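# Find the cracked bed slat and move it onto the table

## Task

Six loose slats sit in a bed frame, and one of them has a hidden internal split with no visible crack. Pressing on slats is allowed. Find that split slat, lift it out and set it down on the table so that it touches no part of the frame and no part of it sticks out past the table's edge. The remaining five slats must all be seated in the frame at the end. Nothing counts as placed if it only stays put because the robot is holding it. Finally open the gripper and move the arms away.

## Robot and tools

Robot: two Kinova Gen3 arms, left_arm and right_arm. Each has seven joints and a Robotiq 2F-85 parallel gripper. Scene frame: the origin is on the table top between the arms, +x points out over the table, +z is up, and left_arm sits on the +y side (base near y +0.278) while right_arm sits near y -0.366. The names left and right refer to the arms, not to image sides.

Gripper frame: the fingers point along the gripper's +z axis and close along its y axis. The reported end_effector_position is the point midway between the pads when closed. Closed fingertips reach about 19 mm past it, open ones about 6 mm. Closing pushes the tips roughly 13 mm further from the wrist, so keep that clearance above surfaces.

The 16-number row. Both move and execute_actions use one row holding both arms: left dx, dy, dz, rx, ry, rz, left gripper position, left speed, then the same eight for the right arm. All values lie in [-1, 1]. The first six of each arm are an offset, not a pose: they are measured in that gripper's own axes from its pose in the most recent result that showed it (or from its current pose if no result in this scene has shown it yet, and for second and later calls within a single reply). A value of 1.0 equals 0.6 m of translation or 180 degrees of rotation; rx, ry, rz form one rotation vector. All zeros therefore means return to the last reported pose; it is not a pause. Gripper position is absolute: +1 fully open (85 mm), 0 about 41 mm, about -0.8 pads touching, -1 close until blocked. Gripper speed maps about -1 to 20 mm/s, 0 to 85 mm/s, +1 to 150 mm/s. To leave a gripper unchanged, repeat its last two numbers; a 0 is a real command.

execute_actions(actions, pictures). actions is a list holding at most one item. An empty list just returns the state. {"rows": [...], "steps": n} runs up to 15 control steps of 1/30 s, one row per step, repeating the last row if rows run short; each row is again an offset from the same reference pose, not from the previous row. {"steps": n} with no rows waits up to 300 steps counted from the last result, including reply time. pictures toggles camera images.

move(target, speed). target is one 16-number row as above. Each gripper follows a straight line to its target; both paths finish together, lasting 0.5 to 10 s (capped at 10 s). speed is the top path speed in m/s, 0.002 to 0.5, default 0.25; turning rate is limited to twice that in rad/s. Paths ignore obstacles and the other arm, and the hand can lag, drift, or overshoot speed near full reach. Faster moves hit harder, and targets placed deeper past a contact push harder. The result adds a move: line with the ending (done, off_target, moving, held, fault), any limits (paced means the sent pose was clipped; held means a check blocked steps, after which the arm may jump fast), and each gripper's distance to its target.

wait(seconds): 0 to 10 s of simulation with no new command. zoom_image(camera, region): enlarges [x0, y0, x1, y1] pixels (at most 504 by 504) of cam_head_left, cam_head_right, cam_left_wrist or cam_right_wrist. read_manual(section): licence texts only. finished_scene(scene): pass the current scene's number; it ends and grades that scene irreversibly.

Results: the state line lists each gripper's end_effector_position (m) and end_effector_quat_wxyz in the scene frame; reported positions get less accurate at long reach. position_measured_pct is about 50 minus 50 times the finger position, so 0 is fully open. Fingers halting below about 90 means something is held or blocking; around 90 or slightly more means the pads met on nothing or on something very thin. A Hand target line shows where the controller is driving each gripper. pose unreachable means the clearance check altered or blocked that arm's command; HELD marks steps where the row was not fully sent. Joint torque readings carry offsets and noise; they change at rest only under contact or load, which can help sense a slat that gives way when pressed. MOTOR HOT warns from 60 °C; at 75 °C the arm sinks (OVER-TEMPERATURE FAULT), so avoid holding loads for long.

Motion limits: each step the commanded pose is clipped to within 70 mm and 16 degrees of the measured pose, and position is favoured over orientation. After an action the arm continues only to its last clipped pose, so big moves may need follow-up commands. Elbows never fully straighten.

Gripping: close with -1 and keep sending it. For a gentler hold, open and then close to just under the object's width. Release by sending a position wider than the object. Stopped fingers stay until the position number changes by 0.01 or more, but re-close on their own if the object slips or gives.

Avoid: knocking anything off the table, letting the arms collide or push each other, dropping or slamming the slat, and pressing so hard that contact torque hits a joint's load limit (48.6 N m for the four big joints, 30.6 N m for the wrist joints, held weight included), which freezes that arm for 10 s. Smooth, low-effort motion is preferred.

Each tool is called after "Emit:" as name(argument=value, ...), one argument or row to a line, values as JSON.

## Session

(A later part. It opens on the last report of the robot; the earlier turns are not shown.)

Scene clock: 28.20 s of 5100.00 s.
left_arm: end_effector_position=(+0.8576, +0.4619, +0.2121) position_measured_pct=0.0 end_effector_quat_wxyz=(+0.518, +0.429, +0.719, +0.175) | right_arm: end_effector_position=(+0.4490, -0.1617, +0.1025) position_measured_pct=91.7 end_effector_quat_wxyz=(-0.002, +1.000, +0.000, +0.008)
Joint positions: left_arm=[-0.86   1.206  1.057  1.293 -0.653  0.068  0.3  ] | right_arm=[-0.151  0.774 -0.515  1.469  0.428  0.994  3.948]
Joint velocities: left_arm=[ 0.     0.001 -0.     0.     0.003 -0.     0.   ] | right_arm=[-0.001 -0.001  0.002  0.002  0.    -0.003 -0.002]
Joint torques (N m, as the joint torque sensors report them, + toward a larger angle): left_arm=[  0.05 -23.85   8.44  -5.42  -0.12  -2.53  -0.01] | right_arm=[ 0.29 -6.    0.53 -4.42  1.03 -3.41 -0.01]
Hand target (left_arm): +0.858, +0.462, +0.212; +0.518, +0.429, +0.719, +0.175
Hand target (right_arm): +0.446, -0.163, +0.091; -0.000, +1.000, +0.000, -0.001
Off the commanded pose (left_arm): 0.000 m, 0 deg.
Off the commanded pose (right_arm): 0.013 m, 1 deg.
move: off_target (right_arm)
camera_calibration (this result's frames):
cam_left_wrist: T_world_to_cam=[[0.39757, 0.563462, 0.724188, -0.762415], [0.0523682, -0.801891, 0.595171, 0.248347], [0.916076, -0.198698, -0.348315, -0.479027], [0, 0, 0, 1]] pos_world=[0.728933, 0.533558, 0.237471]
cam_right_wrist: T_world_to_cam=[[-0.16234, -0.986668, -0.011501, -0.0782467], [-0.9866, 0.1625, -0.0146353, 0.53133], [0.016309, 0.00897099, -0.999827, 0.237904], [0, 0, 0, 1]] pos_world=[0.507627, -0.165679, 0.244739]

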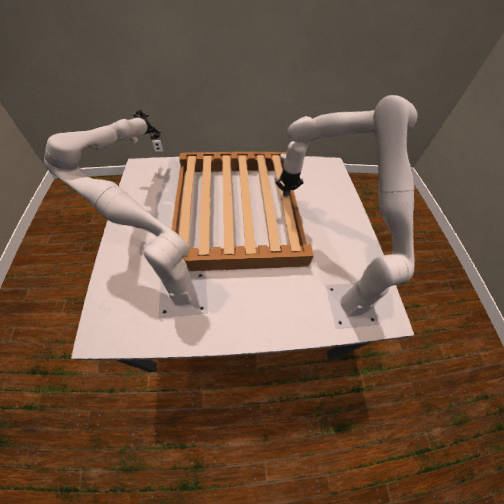

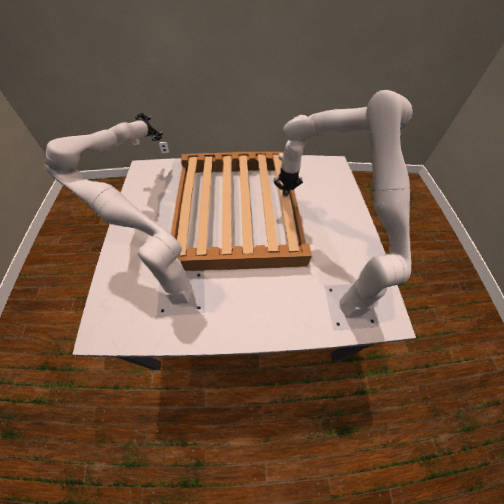

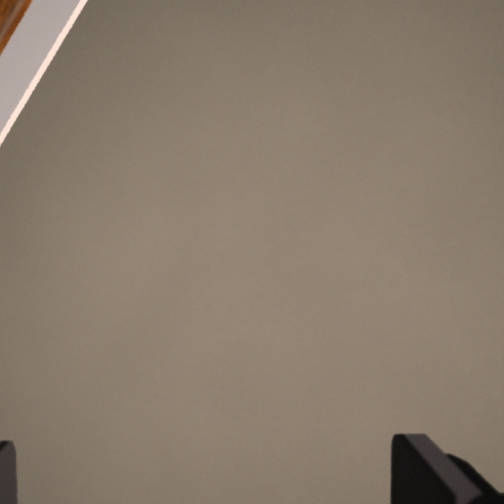

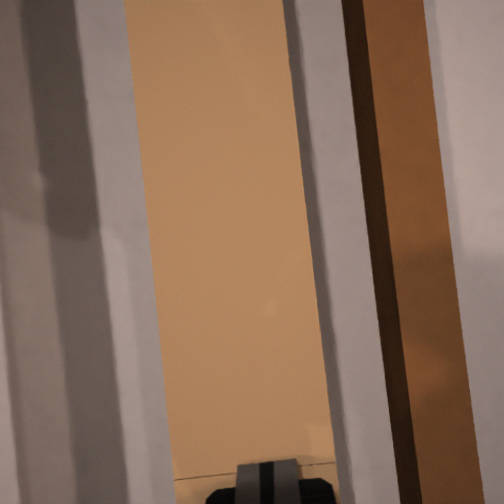

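Emit:
move(
  target=[0,0,0,0,0,0,1,0,0,0,-0.03,-0.001,-0.005,0,-1,1],
  speed=0.1,
)

Emit:
move(
  target=[0,0,0,0,0,0,1,0,0.015,-0.275,0,0,0,0,-1,1],
)

Emit:
move(
  target=[0,0,0,0,0,0,1,0,0,0,0.045,0,0,0,-1,1],
  speed=0.03,
)

Emit:
move(
  target=[0,0,0,0,0,0,1,0,0,0,-0.03,-0.001,-0.005,0,-1,1],
  speed=0.1,
)

Emit:
move(
  target=[0,0,0,0,0,0,1,0,0.005,-0.132,0,0,0,0,-1,1],
)

Emit:
move(
  target=[0,0,0,0,0,0,1,0,0,0,0.045,0,0,0,-1,1],
  speed=0.03,
)

Scene clock: 34.47 s of 5100.00 s.
left_arm: end_effector_position=(+0.8576, +0.4619, +0.2121) position_measured_pct=0.0 end_effector_quat_wxyz=(+0.518, +0.429, +0.719, +0.175) | right_arm: end_effector_position=(+0.4486, -0.1617, +0.1205) position_measured_pct=91.7 end_effector_quat_wxyz=(-0.001, +1.000, +0.001, +0.000)
Joint positions: left_arm=[-0.86   1.206  1.057  1.293 -0.653  0.068  0.3  ] | right_arm=[-0.147  0.759 -0.525  1.431  0.406  1.059  3.969]
Joint velocities: left_arm=[-0.    -0.001  0.     0.001 -0.001  0.001 -0.   ] | right_arm=[ 0.001  0.     0.    -0.001 -0.002  0.003 -0.   ]
Joint torques (N m, as the joint torque sensors report them, + toward a larger angle): left_arm=[  0.12 -23.78   8.64  -5.5   -0.07  -2.55   0.28] | right_arm=[ -0.36 -21.54  -2.37  -7.74   0.12  -0.12   0.4 ]
Hand target (left_arm): +0.858, +0.462, +0.212; +0.518, +0.429, +0.719, +0.175
Hand target (right_arm): +0.449, -0.162, +0.121; -0.001, +1.000, +0.000, +0.000
Off the commanded pose (left_arm): 0.000 m, 0 deg.
Off the commanded pose (right_arm): 0.000 m, 0 deg.
After step 90, 2.53 s passed at rest.
move: done
camera_calibration (this result's frames):
cam_left_wrist: T_world_to_cam=[[0.397567, 0.563463, 0.724189, -0.762415], [0.0523685, -0.801891, 0.595171, 0.248347], [0.916078, -0.198695, -0.348313, -0.47903], [0, 0, 0, 1]] pos_world=[0.728934, 0.533559, 0.237471]
cam_right_wrist: T_world_to_cam=[[-0.162242, -0.986734, -0.00585203, -0.0788119], [-0.986751, 0.162243, 0.000302122, 0.529477], [0.000651338, 0.00582351, -0.999983, 0.262423], [0, 0, 0, 1]] pos_world=[0.509504, -0.165199, 0.261797]

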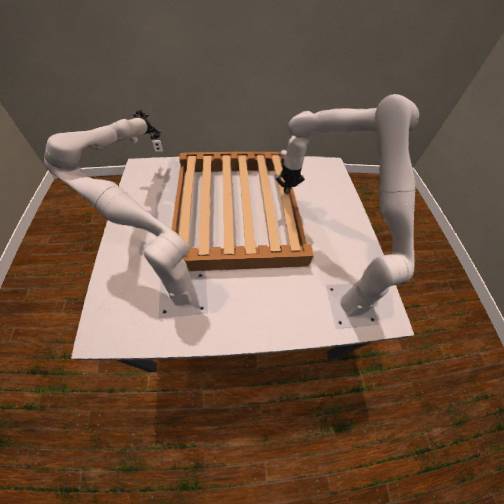

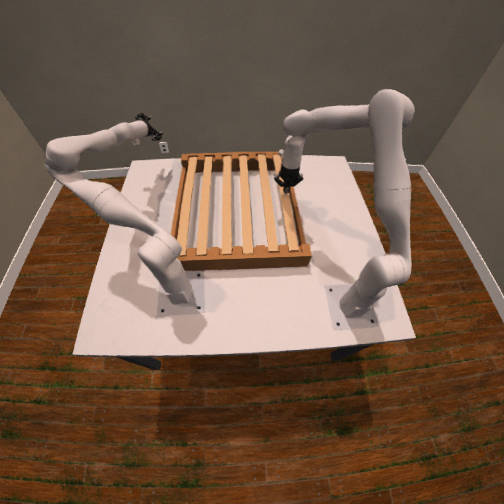

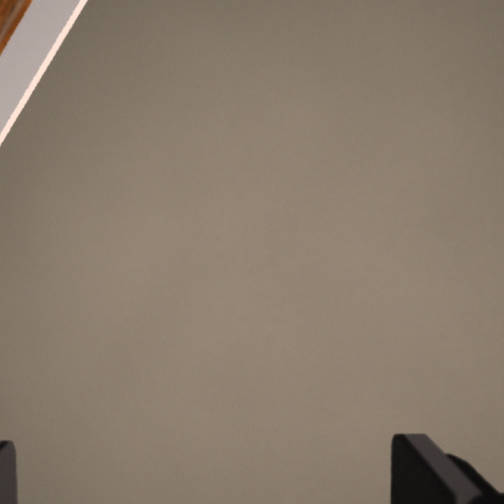

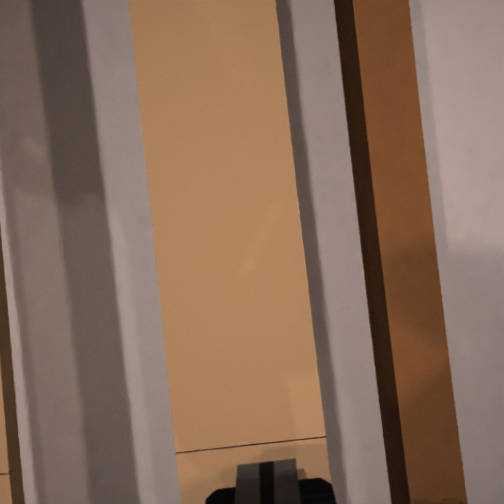

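Scene clock: 35.63 s of 5100.00 s.
left_arm: end_effector_position=(+0.8576, +0.4619, +0.2121) position_measured_pct=0.0 end_effector_quat_wxyz=(+0.518, +0.429, +0.719, +0.175) | right_arm: end_effector_position=(+0.4571, +0.0026, +0.1206) position_measured_pct=91.7 end_effector_quat_wxyz=(-0.000, +1.000, +0.000, +0.000)
Joint positions: left_arm=[-0.86   1.206  1.057  1.293 -0.653  0.068  0.3  ] | right_arm=[-0.468  0.947 -0.503  1.018  0.422  1.267  3.808]
Joint velocities: left_arm=[-0.    -0.001 -0.    -0.001  0.001 -0.     0.   ] | right_arm=[-0.008  0.01  -0.001 -0.006 -0.     0.003  0.   ]
Joint torques (N m, as the joint torque sensors report them, + toward a larger angle): left_arm=[  0.31 -23.85   8.78  -5.97  -0.07  -2.56  -0.01] | right_arm=[ -0.25 -25.69  -2.05  -9.08   0.2   -0.42   0.1 ]
Hand target (left_arm): +0.858, +0.462, +0.212; +0.518, +0.429, +0.719, +0.175
Hand target (right_arm): +0.457, +0.003, +0.120; -0.000, +1.000, +0.001, -0.000
Off the commanded pose (left_arm): 0.000 m, 0 deg.
Off the commanded pose (right_arm): 0.001 m, 0 deg.
move: done
camera_calibration (this result's frames):
cam_left_wrist: T_world_to_cam=[[0.397563, 0.563465, 0.72419, -0.762415], [0.052369, -0.801891, 0.595171, 0.248347], [0.916079, -0.198693, -0.34831, -0.479033], [0, 0, 0, 1]] pos_world=[0.728934, 0.53356, 0.237472]
cam_right_wrist: T_world_to_cam=[[-0.162483, -0.986697, -0.00539113, 0.0847952], [-0.986711, 0.162484, 0.000202761, 0.511169], [0.000675909, 0.00535243, -0.999985, 0.261544], [0, 0, 0, 1]] pos_world=[0.517977, -0.000789597, 0.261893]

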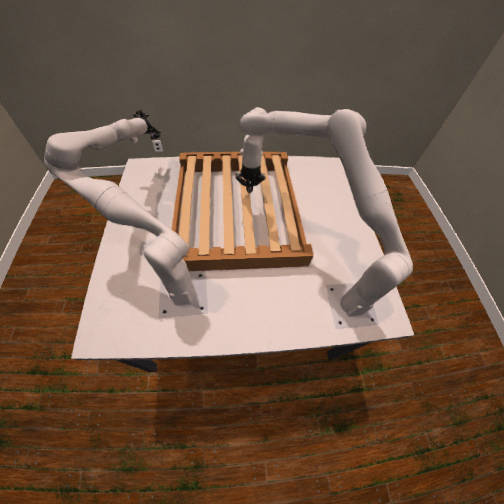

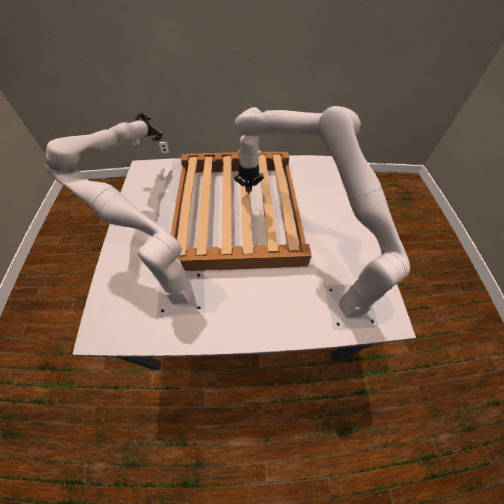

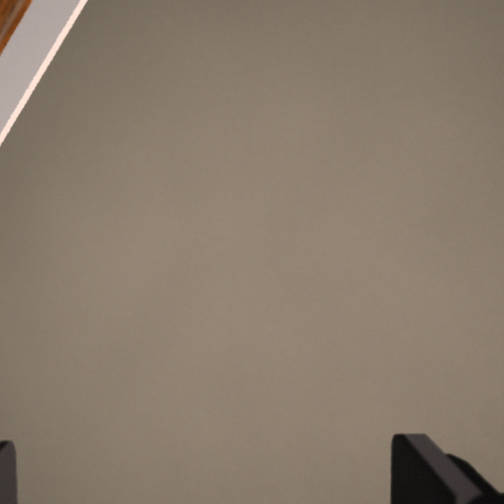

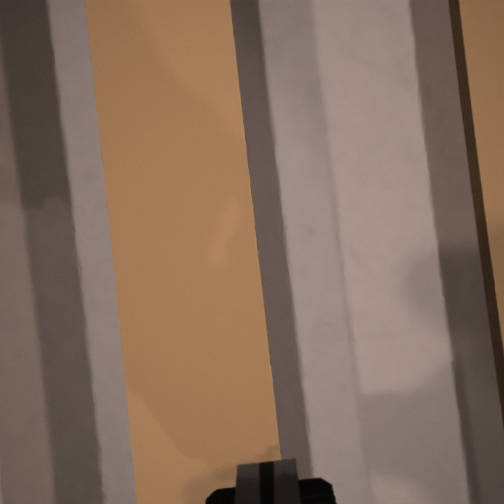

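Scene clock: 36.77 s of 5100.00 s.
left_arm: end_effector_position=(+0.8576, +0.4619, +0.2121) position_measured_pct=0.0 end_effector_quat_wxyz=(+0.518, +0.429, +0.719, +0.175) | right_arm: end_effector_position=(+0.4576, +0.0029, +0.0953) position_measured_pct=91.7 end_effector_quat_wxyz=(-0.001, +1.000, +0.000, +0.001)
Joint positions: left_arm=[-0.86   1.206  1.057  1.293 -0.653  0.068  0.3  ] | right_arm=[-0.467  0.973 -0.497  1.049  0.435  1.211  3.797]
Joint velocities: left_arm=[ 0.002  0.    -0.    -0.     0.001  0.    -0.   ] | right_arm=[-0.    -0.001 -0.     0.001  0.001 -0.002 -0.   ]
Joint torques (N m, as the joint torque sensors report them, + toward a larger angle): left_arm=[  0.08 -23.36   8.47  -5.71  -0.2   -2.64  -0.16] | right_arm=[ -0.14 -23.94  -1.95  -7.68   0.18  -0.49   0.21]
Hand target (left_arm): +0.858, +0.462, +0.212; +0.518, +0.429, +0.719, +0.175
Hand target (right_arm): +0.457, +0.003, +0.094; -0.000, +1.000, +0.000, +0.000
Off the commanded pose (left_arm): 0.000 m, 0 deg.
Off the commanded pose (right_arm): 0.002 m, 0 deg.
move: done
camera_calibration (this result's frames):
cam_left_wrist: T_world_to_cam=[[0.39756, 0.563466, 0.724191, -0.762414], [0.0523695, -0.80189, 0.595172, 0.248347], [0.91608, -0.198691, -0.348308, -0.479036], [0, 0, 0, 1]] pos_world=[0.728935, 0.533561, 0.237472]
cam_right_wrist: T_world_to_cam=[[-0.162882, -0.986621, -0.00697338, 0.085299], [-0.986642, 0.162897, -0.00154818, 0.511813], [0.00266341, 0.00662806, -0.999974, 0.235339], [0, 0, 0, 1]] pos_world=[0.518243, -0.000774658, 0.23672]

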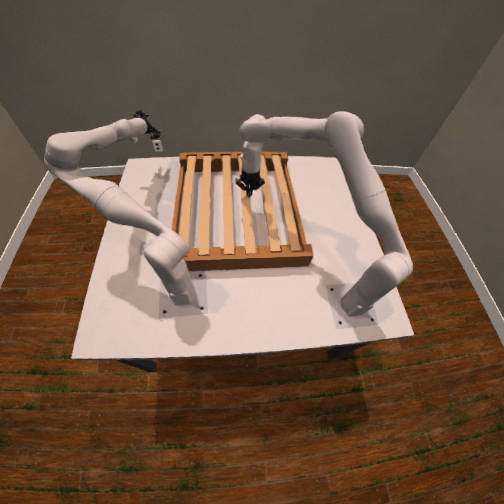

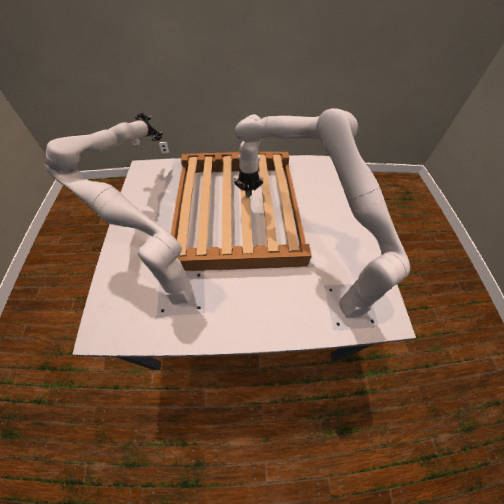

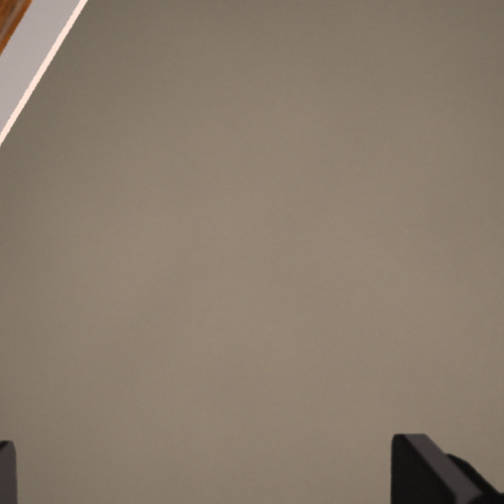

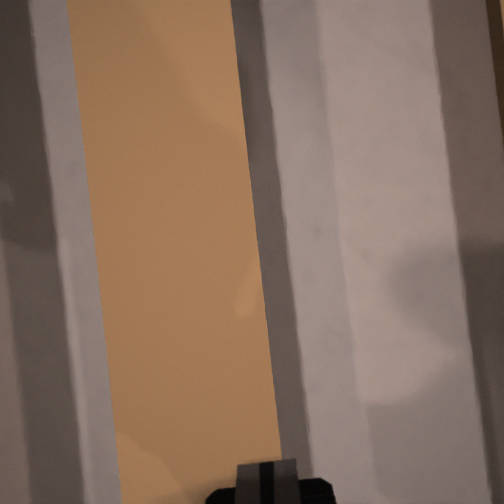

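Scene clock: 37.50 s of 5100.00 s.
left_arm: end_effector_position=(+0.8576, +0.4619, +0.2121) position_measured_pct=0.0 end_effector_quat_wxyz=(+0.518, +0.429, +0.719, +0.175) | right_arm: end_effector_position=(+0.4576, +0.0029, +0.1134) position_measured_pct=91.7 end_effector_quat_wxyz=(+0.001, +1.000, +0.000, -0.007)
Joint positions: left_arm=[-0.86   1.206  1.057  1.293 -0.653  0.068  0.3  ] | right_arm=[-0.468  0.965 -0.504  1.004  0.419  1.274  3.815]
Joint velocities: left_arm=[-0.001  0.    -0.     0.    -0.001  0.    -0.   ] | right_arm=[-0.001  0.001  0.001 -0.002 -0.    -0.     0.001]
Joint torques (N m, as the joint torque sensors report them, + toward a larger angle): left_arm=[  0.22 -24.03   8.76  -6.    -0.12  -2.56  -0.01] | right_arm=[  0.11 -26.03  -2.15  -8.45   0.03   0.22   0.35]
Hand target (left_arm): +0.858, +0.462, +0.212; +0.518, +0.429, +0.719, +0.175
Hand target (right_arm): +0.458, +0.003, +0.113; +0.001, +1.000, +0.000, -0.007
Off the commanded pose (left_arm): 0.000 m, 0 deg.
Off the commanded pose (right_arm): 0.000 m, 0 deg.
move: done
camera_calibration (this result's frames):
cam_left_wrist: T_world_to_cam=[[0.397557, 0.563467, 0.724191, -0.762414], [0.0523699, -0.80189, 0.595172, 0.248347], [0.916082, -0.198689, -0.348305, -0.479039], [0, 0, 0, 1]] pos_world=[0.728936, 0.533562, 0.237473]
cam_right_wrist: T_world_to_cam=[[-0.162767, -0.986664, -0.00137677, 0.0847441], [-0.98658, 0.162734, 0.0133003, 0.510061], [-0.0128989, 0.00352314, -0.999911, 0.260514], [0, 0, 0, 1]] pos_world=[0.52037, -0.000308358, 0.253824]

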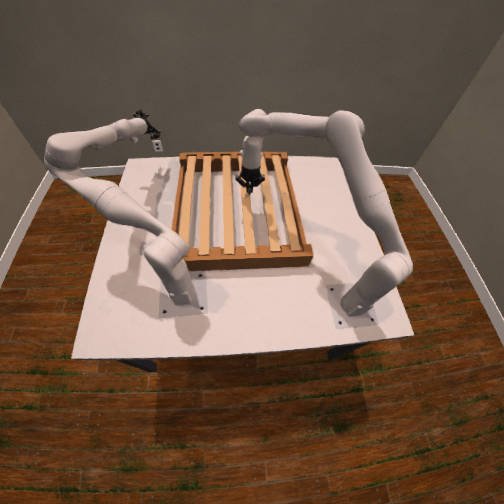

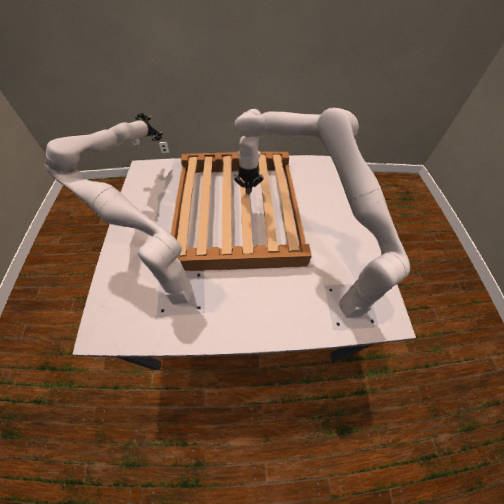

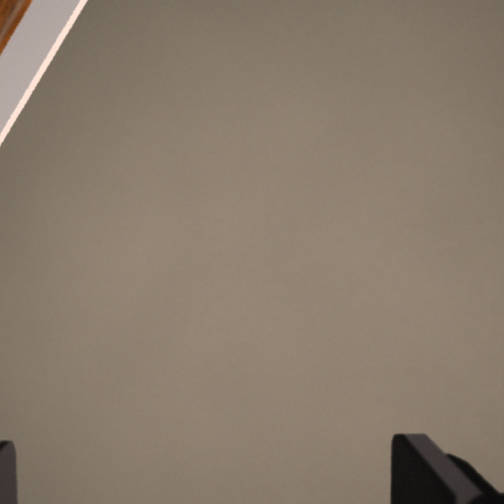

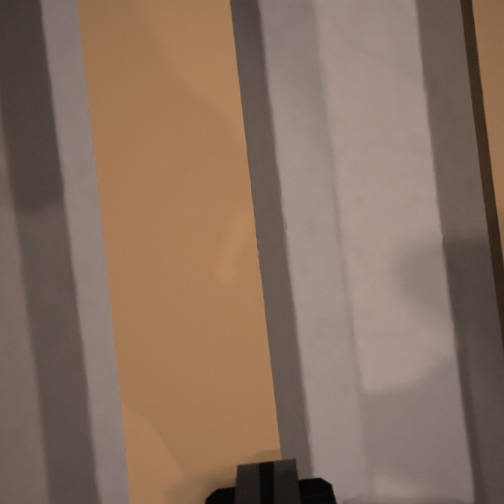

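Scene clock: 38.40 s of 5100.00 s.
left_arm: end_effector_position=(+0.8576, +0.4619, +0.2121) position_measured_pct=0.0 end_effector_quat_wxyz=(+0.518, +0.429, +0.719, +0.175) | right_arm: end_effector_position=(+0.4608, +0.0816, +0.1137) position_measured_pct=91.7 end_effector_quat_wxyz=(+0.000, +1.000, +0.000, -0.006)
Joint positions: left_arm=[-0.86   1.206  1.057  1.293 -0.653  0.068  0.3  ] | right_arm=[-0.627  1.108 -0.487  0.662  0.426  1.444  3.8  ]
Joint velocities: left_arm=[-0.001  0.001  0.     0.     0.     0.     0.   ] | right_arm=[-0.008  0.014  0.    -0.016 -0.001  0.009  0.002]
Joint torques (N m, as the joint torque sensors report them, + toward a larger angle): left_arm=[ -0.18 -23.83   8.53  -5.49   0.21  -2.67   0.32] | right_arm=[ -0.37 -27.92  -1.48  -8.68   0.05   0.05   0.3 ]
Hand target (left_arm): +0.858, +0.462, +0.212; +0.518, +0.429, +0.719, +0.175
Hand target (right_arm): +0.460, +0.082, +0.113; +0.001, +1.000, +0.000, -0.007
Off the commanded pose (left_arm): 0.000 m, 0 deg.
Off the commanded pose (right_arm): 0.001 m, 0 deg.
move: done
camera_calibration (this result's frames):
cam_left_wrist: T_world_to_cam=[[0.397554, 0.563468, 0.724192, -0.762414], [0.0523703, -0.80189, 0.595172, 0.248347], [0.916083, -0.198687, -0.348303, -0.479041], [0, 0, 0, 1]] pos_world=[0.728936, 0.533563, 0.237474]
cam_right_wrist: T_world_to_cam=[[-0.163073, -0.986612, -0.00179876, 0.163106], [-0.986539, 0.163038, 0.0126028, 0.500468], [-0.0121408, 0.00382972, -0.999919, 0.260228], [0, 0, 0, 1]] pos_world=[0.523489, 0.0783303, 0.254193]

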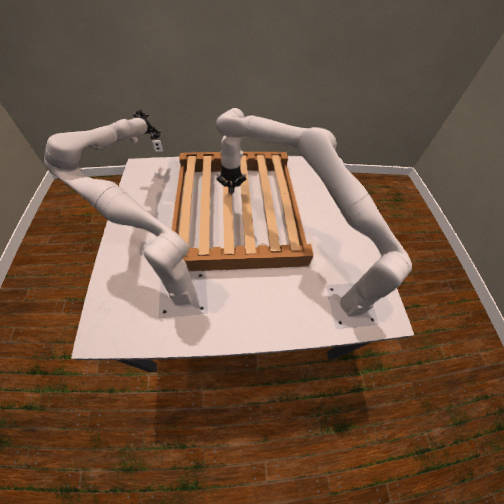

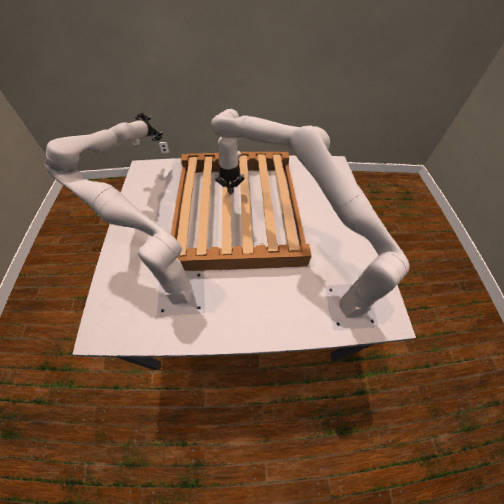

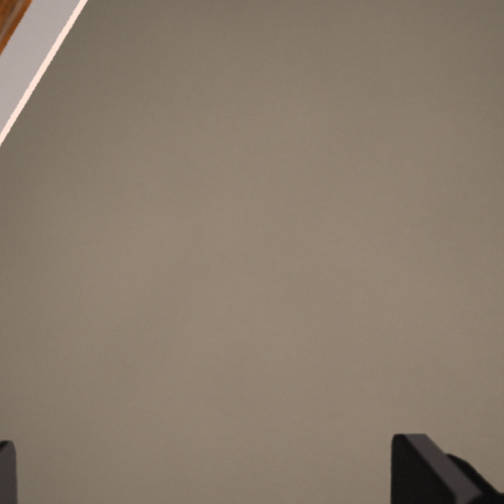

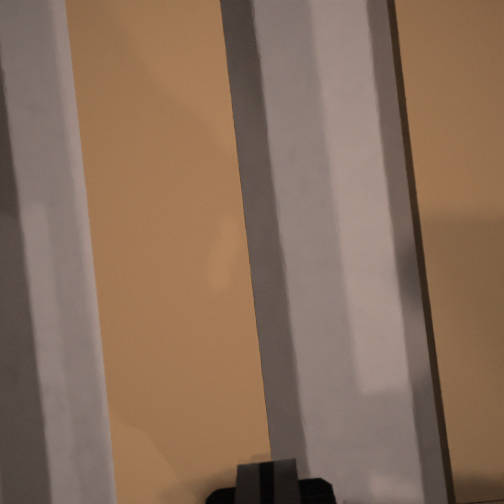

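Scene clock: 39.53 s of 5100.00 s.
left_arm: end_effector_position=(+0.8576, +0.4619, +0.2121) position_measured_pct=0.0 end_effector_quat_wxyz=(+0.518, +0.429, +0.719, +0.175) | right_arm: end_effector_position=(+0.4640, +0.0844, +0.1034) position_measured_pct=91.7 end_effector_quat_wxyz=(-0.007, +1.000, -0.001, +0.002)
Joint positions: left_arm=[-0.86   1.206  1.057  1.293 -0.653  0.068  0.3  ] | right_arm=[-0.62   1.107 -0.486  0.701  0.433  1.388  3.789]
Joint velocities: left_arm=[-0.     0.     0.    -0.     0.002  0.    -0.   ] | right_arm=[-0.    -0.001  0.001  0.003 -0.002 -0.003 -0.   ]
Joint torques (N m, as the joint torque sensors report them, + toward a larger angle): left_arm=[  0.06 -23.46   8.51  -5.96  -0.11  -2.69   0.11] | right_arm=[ -0.41 -11.73  -0.08  -3.95   0.66  -2.22   0.17]
Hand target (left_arm): +0.858, +0.462, +0.212; +0.518, +0.429, +0.719, +0.175
Hand target (right_arm): +0.460, +0.081, +0.087; +0.000, +1.000, +0.000, -0.006
Off the commanded pose (left_arm): 0.000 m, 0 deg.
Off the commanded pose (right_arm): 0.017 m, 1 deg.
move: off_target (right_arm)
camera_calibration (this result's frames):
cam_left_wrist: T_world_to_cam=[[0.39755, 0.563469, 0.724193, -0.762413], [0.0523707, -0.801889, 0.595173, 0.248347], [0.916085, -0.198685, -0.348301, -0.479044], [0, 0, 0, 1]] pos_world=[0.728937, 0.533564, 0.237474]
cam_right_wrist: T_world_to_cam=[[-0.164912, -0.98612, -0.0192728, 0.168993], [-0.986298, 0.164967, -0.00130236, 0.504445], [0.00446368, 0.018794, -0.999813, 0.241007], [0, 0, 0, 1]] pos_world=[0.524326, 0.0789007, 0.244875]

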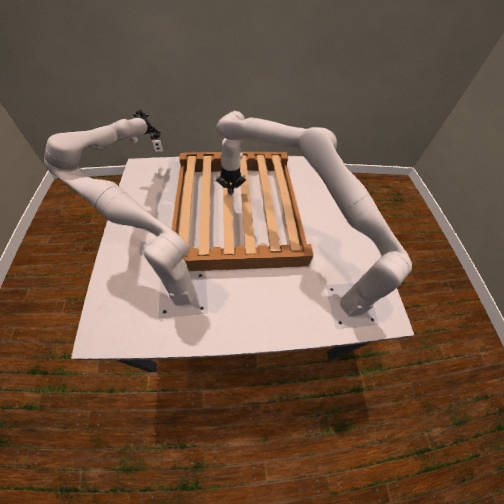

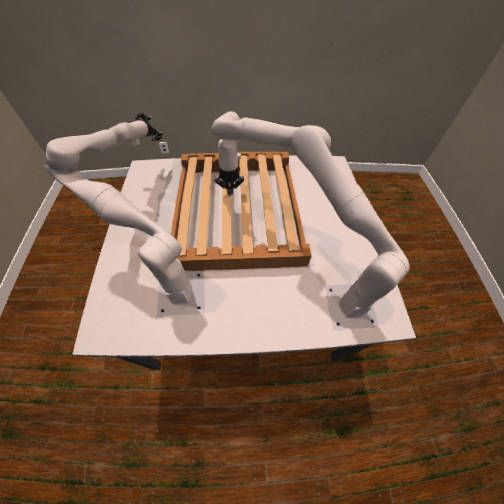

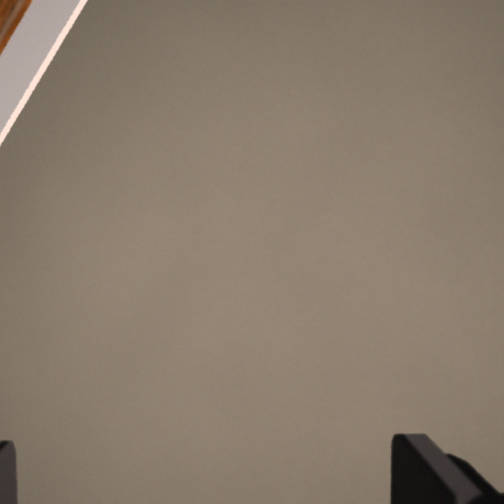

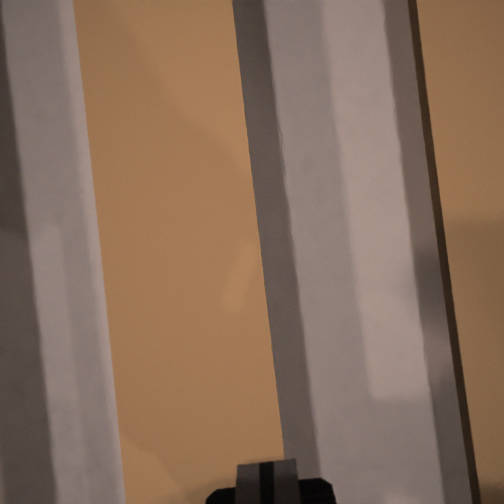

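Emit:
move(
  target=[0,0,0,0,0,0,1,0,0,0,-0.04,-0.004,-0.001,0,0.6,1],
  speed=0.1,
)

Emit:
move(
  target=[0,0,0,0,0,0,1,0,-0.012,0.109,0,0,0,0.026,0.6,1],
)

Emit:
move(
  target=[0,0,0,0,0,0,1,0,0,0,0.088,0,0,0,0.6,1],
  speed=0.06,
)

Scene clock: 45.97 s of 5100.00 s.
left_arm: end_effector_position=(+0.8576, +0.4619, +0.2121) position_measured_pct=0.0 end_effector_quat_wxyz=(+0.518, +0.429, +0.719, +0.175) | right_arm: end_effector_position=(+0.4639, +0.0841, +0.1275) position_measured_pct=19.8 end_effector_quat_wxyz=(-0.001, +1.000, -0.001, +0.001)
Joint positions: left_arm=[-0.86   1.206  1.057  1.293 -0.653  0.068  0.3  ] | right_arm=[-0.636  1.099 -0.483  0.635  0.428  1.467  3.802]
Joint velocities: left_arm=[-0.001  0.001 -0.    -0.    -0.001 -0.     0.   ] | right_arm=[-0.001  0.001 -0.    -0.     0.001 -0.002 -0.002]
Joint torques (N m, as the joint torque sensors report them, + toward a larger angle): left_arm=[ -0.14 -23.73   8.89  -5.97   0.31  -2.51  -0.15] | right_arm=[  0.09 -28.3   -1.33  -8.59  -0.08  -0.2    0.16]
Hand target (left_arm): +0.858, +0.462, +0.212; +0.518, +0.429, +0.719, +0.175
Hand target (right_arm): +0.464, +0.084, +0.127; -0.001, +1.000, -0.001, +0.000
Off the commanded pose (left_arm): 0.000 m, 0 deg.
Off the commanded pose (right_arm): 0.000 m, 0 deg.
After step 90, 2.57 s passed at rest.
move: done
camera_calibration (this result's frames):
cam_left_wrist: T_world_to_cam=[[0.397547, 0.56347, 0.724194, -0.762413], [0.0523711, -0.801889, 0.595173, 0.248346], [0.916086, -0.198682, -0.348298, -0.479047], [0, 0, 0, 1]] pos_world=[0.728937, 0.533565, 0.237475]
cam_right_wrist: T_world_to_cam=[[-0.16479, -0.986308, -0.00640555, 0.167456], [-0.986328, 0.164796, -0.000380353, 0.504324], [0.00143075, 0.0062553, -0.999979, 0.267509], [0, 0, 0, 1]] pos_world=[0.524641, 0.0803796, 0.268768]

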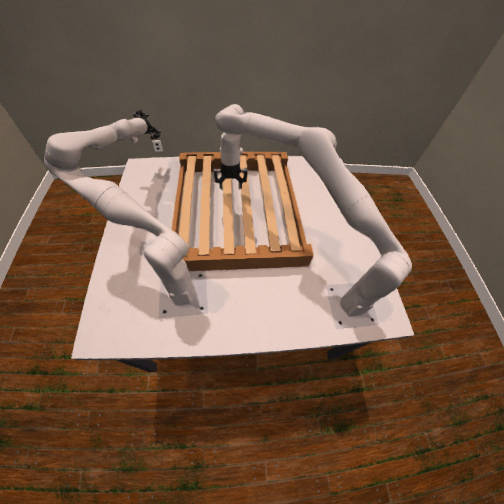

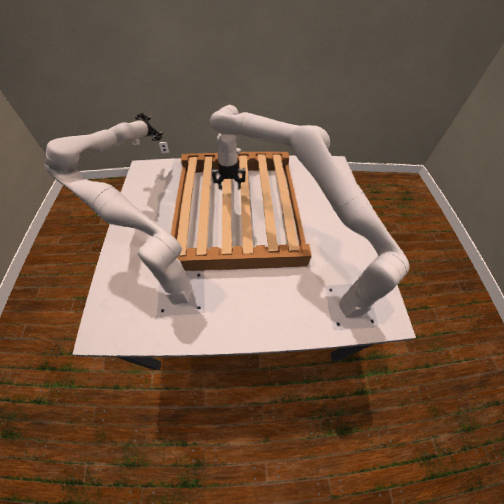

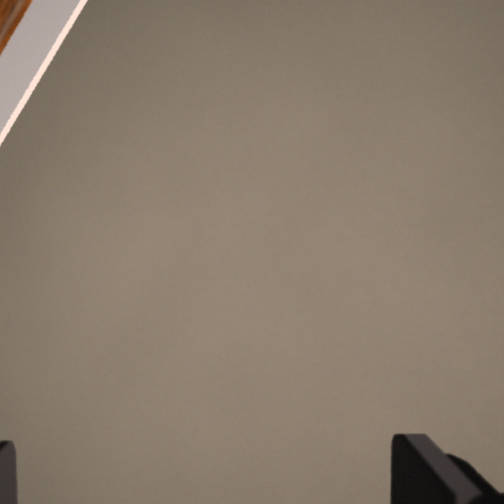

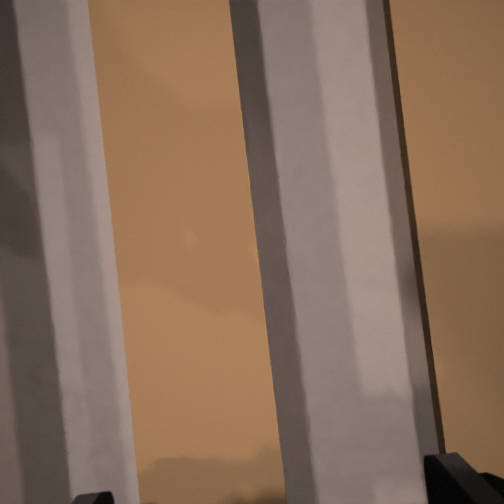

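Scene clock: 46.83 s of 5100.00 s.
left_arm: end_effector_position=(+0.8576, +0.4619, +0.2121) position_measured_pct=0.0 end_effector_quat_wxyz=(+0.518, +0.429, +0.719, +0.175) | right_arm: end_effector_position=(+0.4563, +0.0191, +0.1270) position_measured_pct=19.8 end_effector_quat_wxyz=(-0.001, +0.999, -0.041, +0.000)
Joint positions: left_arm=[-0.86   1.206  1.057  1.293 -0.653  0.068  0.3  ] | right_arm=[-0.505  0.961 -0.489  0.959  0.41   1.303  3.722]
Joint velocities: left_arm=[-0.     0.     0.    -0.001 -0.001  0.    -0.   ] | right_arm=[ 0.007 -0.01   0.     0.006 -0.001 -0.002  0.001]
Joint torques (N m, as the joint torque sensors report them, + toward a larger angle): left_arm=[  0.09 -23.76   8.55  -5.68   0.12  -2.56   0.  ] | right_arm=[ -0.58 -25.35  -2.24  -8.3    0.2   -0.16   0.21]
Hand target (left_arm): +0.858, +0.462, +0.212; +0.518, +0.429, +0.719, +0.175
Hand target (right_arm): +0.457, +0.019, +0.128; -0.001, +0.999, -0.042, +0.001
Off the commanded pose (left_arm): 0.000 m, 0 deg.
Off the commanded pose (right_arm): 0.001 m, 0 deg.
move: done
camera_calibration (this result's frames):
cam_left_wrist: T_world_to_cam=[[0.397544, 0.563472, 0.724195, -0.762413], [0.0523715, -0.801889, 0.595173, 0.248346], [0.916087, -0.19868, -0.348296, -0.47905], [0, 0, 0, 1]] pos_world=[0.728938, 0.533566, 0.237475]
cam_right_wrist: T_world_to_cam=[[-0.244489, -0.969633, -0.00610747, 0.138094], [-0.969651, 0.244491, 0.0003405, 0.49836], [0.00116306, 0.00600537, -0.999981, 0.267594], [0, 0, 0, 1]] pos_world=[0.516687, 0.0104484, 0.268262]

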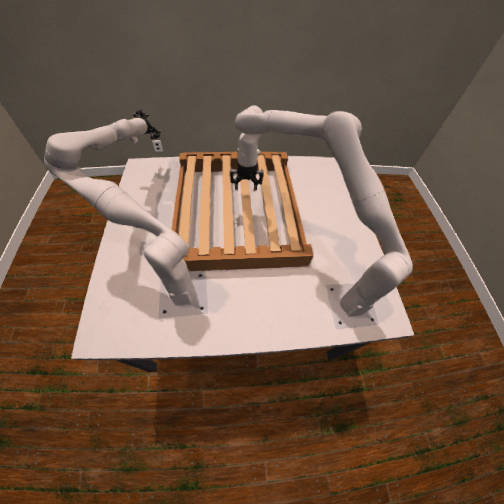

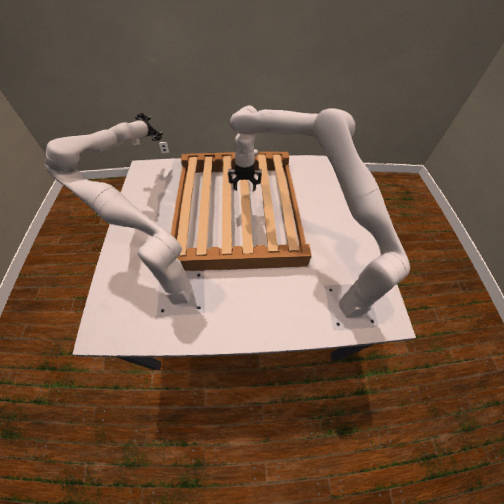

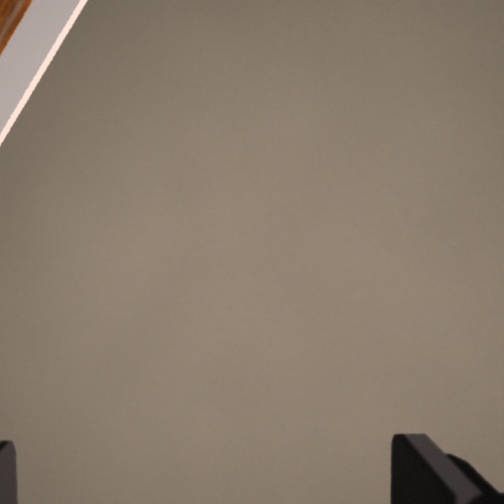

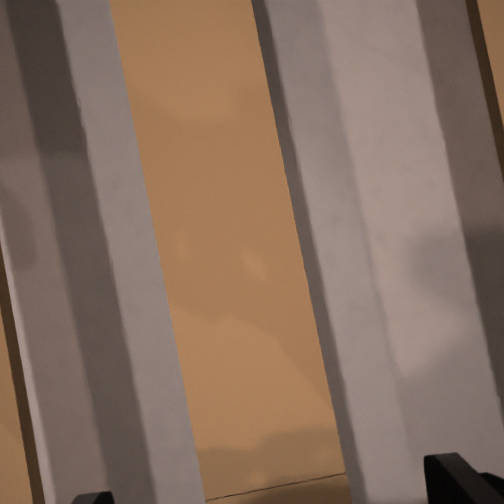

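Scene clock: 48.03 s of 5100.00 s.
left_arm: end_effector_position=(+0.8576, +0.4619, +0.2121) position_measured_pct=0.0 end_effector_quat_wxyz=(+0.518, +0.429, +0.719, +0.175) | right_arm: end_effector_position=(+0.4565, +0.0190, +0.0743) position_measured_pct=19.8 end_effector_quat_wxyz=(-0.001, +0.999, -0.042, +0.000)
Joint positions: left_arm=[-0.86   1.206  1.057  1.293 -0.653  0.068  0.3  ] | right_arm=[-0.502  1.017 -0.476  1.019  0.432  1.193  3.702]
Joint velocities: left_arm=[ 0.001 -0.     0.    -0.    -0.002  0.    -0.   ] | right_arm=[-0.     0.001  0.     0.     0.001 -0.001 -0.001]
Joint torques (N m, as the joint torque sensors report them, + toward a larger angle): left_arm=[ -0.14 -23.86   8.48  -5.58  -0.17  -2.44   0.  ] | right_arm=[  0.42 -25.98  -2.23  -7.95   0.09  -0.14   0.25]
Hand target (left_arm): +0.858, +0.462, +0.212; +0.518, +0.429, +0.719, +0.175
Hand target (right_arm): +0.457, +0.019, +0.074; -0.001, +0.999, -0.042, +0.000
Off the commanded pose (left_arm): 0.000 m, 0 deg.
Off the commanded pose (right_arm): 0.000 m, 0 deg.
move: done
camera_calibration (this result's frames):
cam_left_wrist: T_world_to_cam=[[0.397541, 0.563473, 0.724196, -0.762412], [0.0523719, -0.801888, 0.595174, 0.248346], [0.916089, -0.198678, -0.348294, -0.479052], [0, 0, 0, 1]] pos_world=[0.728938, 0.533567, 0.237476]
cam_right_wrist: T_world_to_cam=[[-0.244909, -0.969527, -0.00611839, 0.13793], [-0.969545, 0.244912, 0.00033111, 0.498534], [0.00117745, 0.00601315, -0.999981, 0.214879], [0, 0, 0, 1]] pos_world=[0.516878, 0.0103374, 0.215553]

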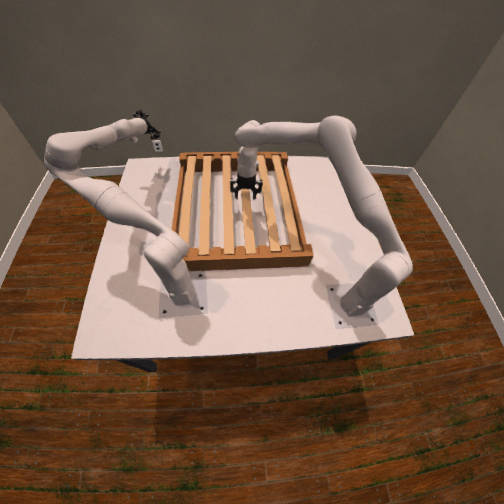

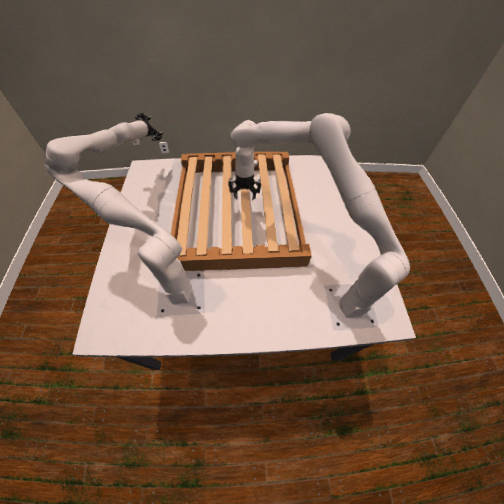

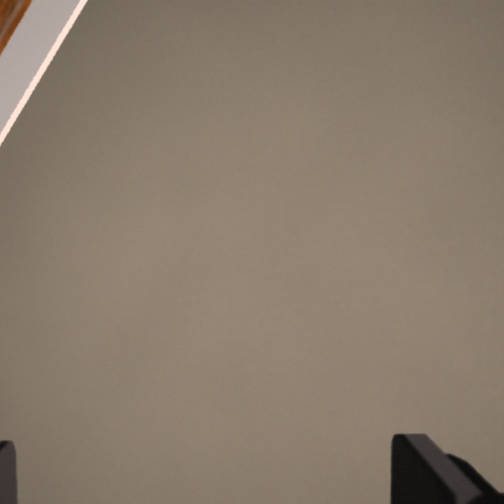

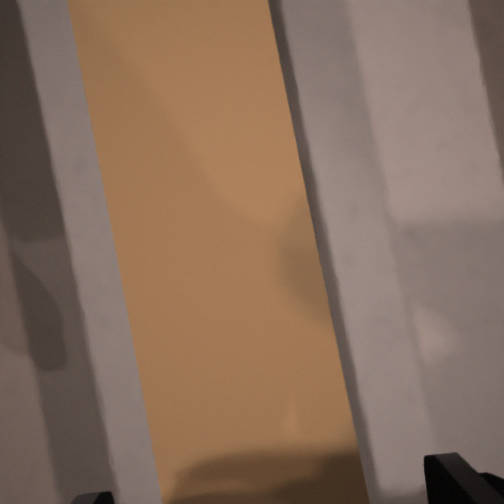

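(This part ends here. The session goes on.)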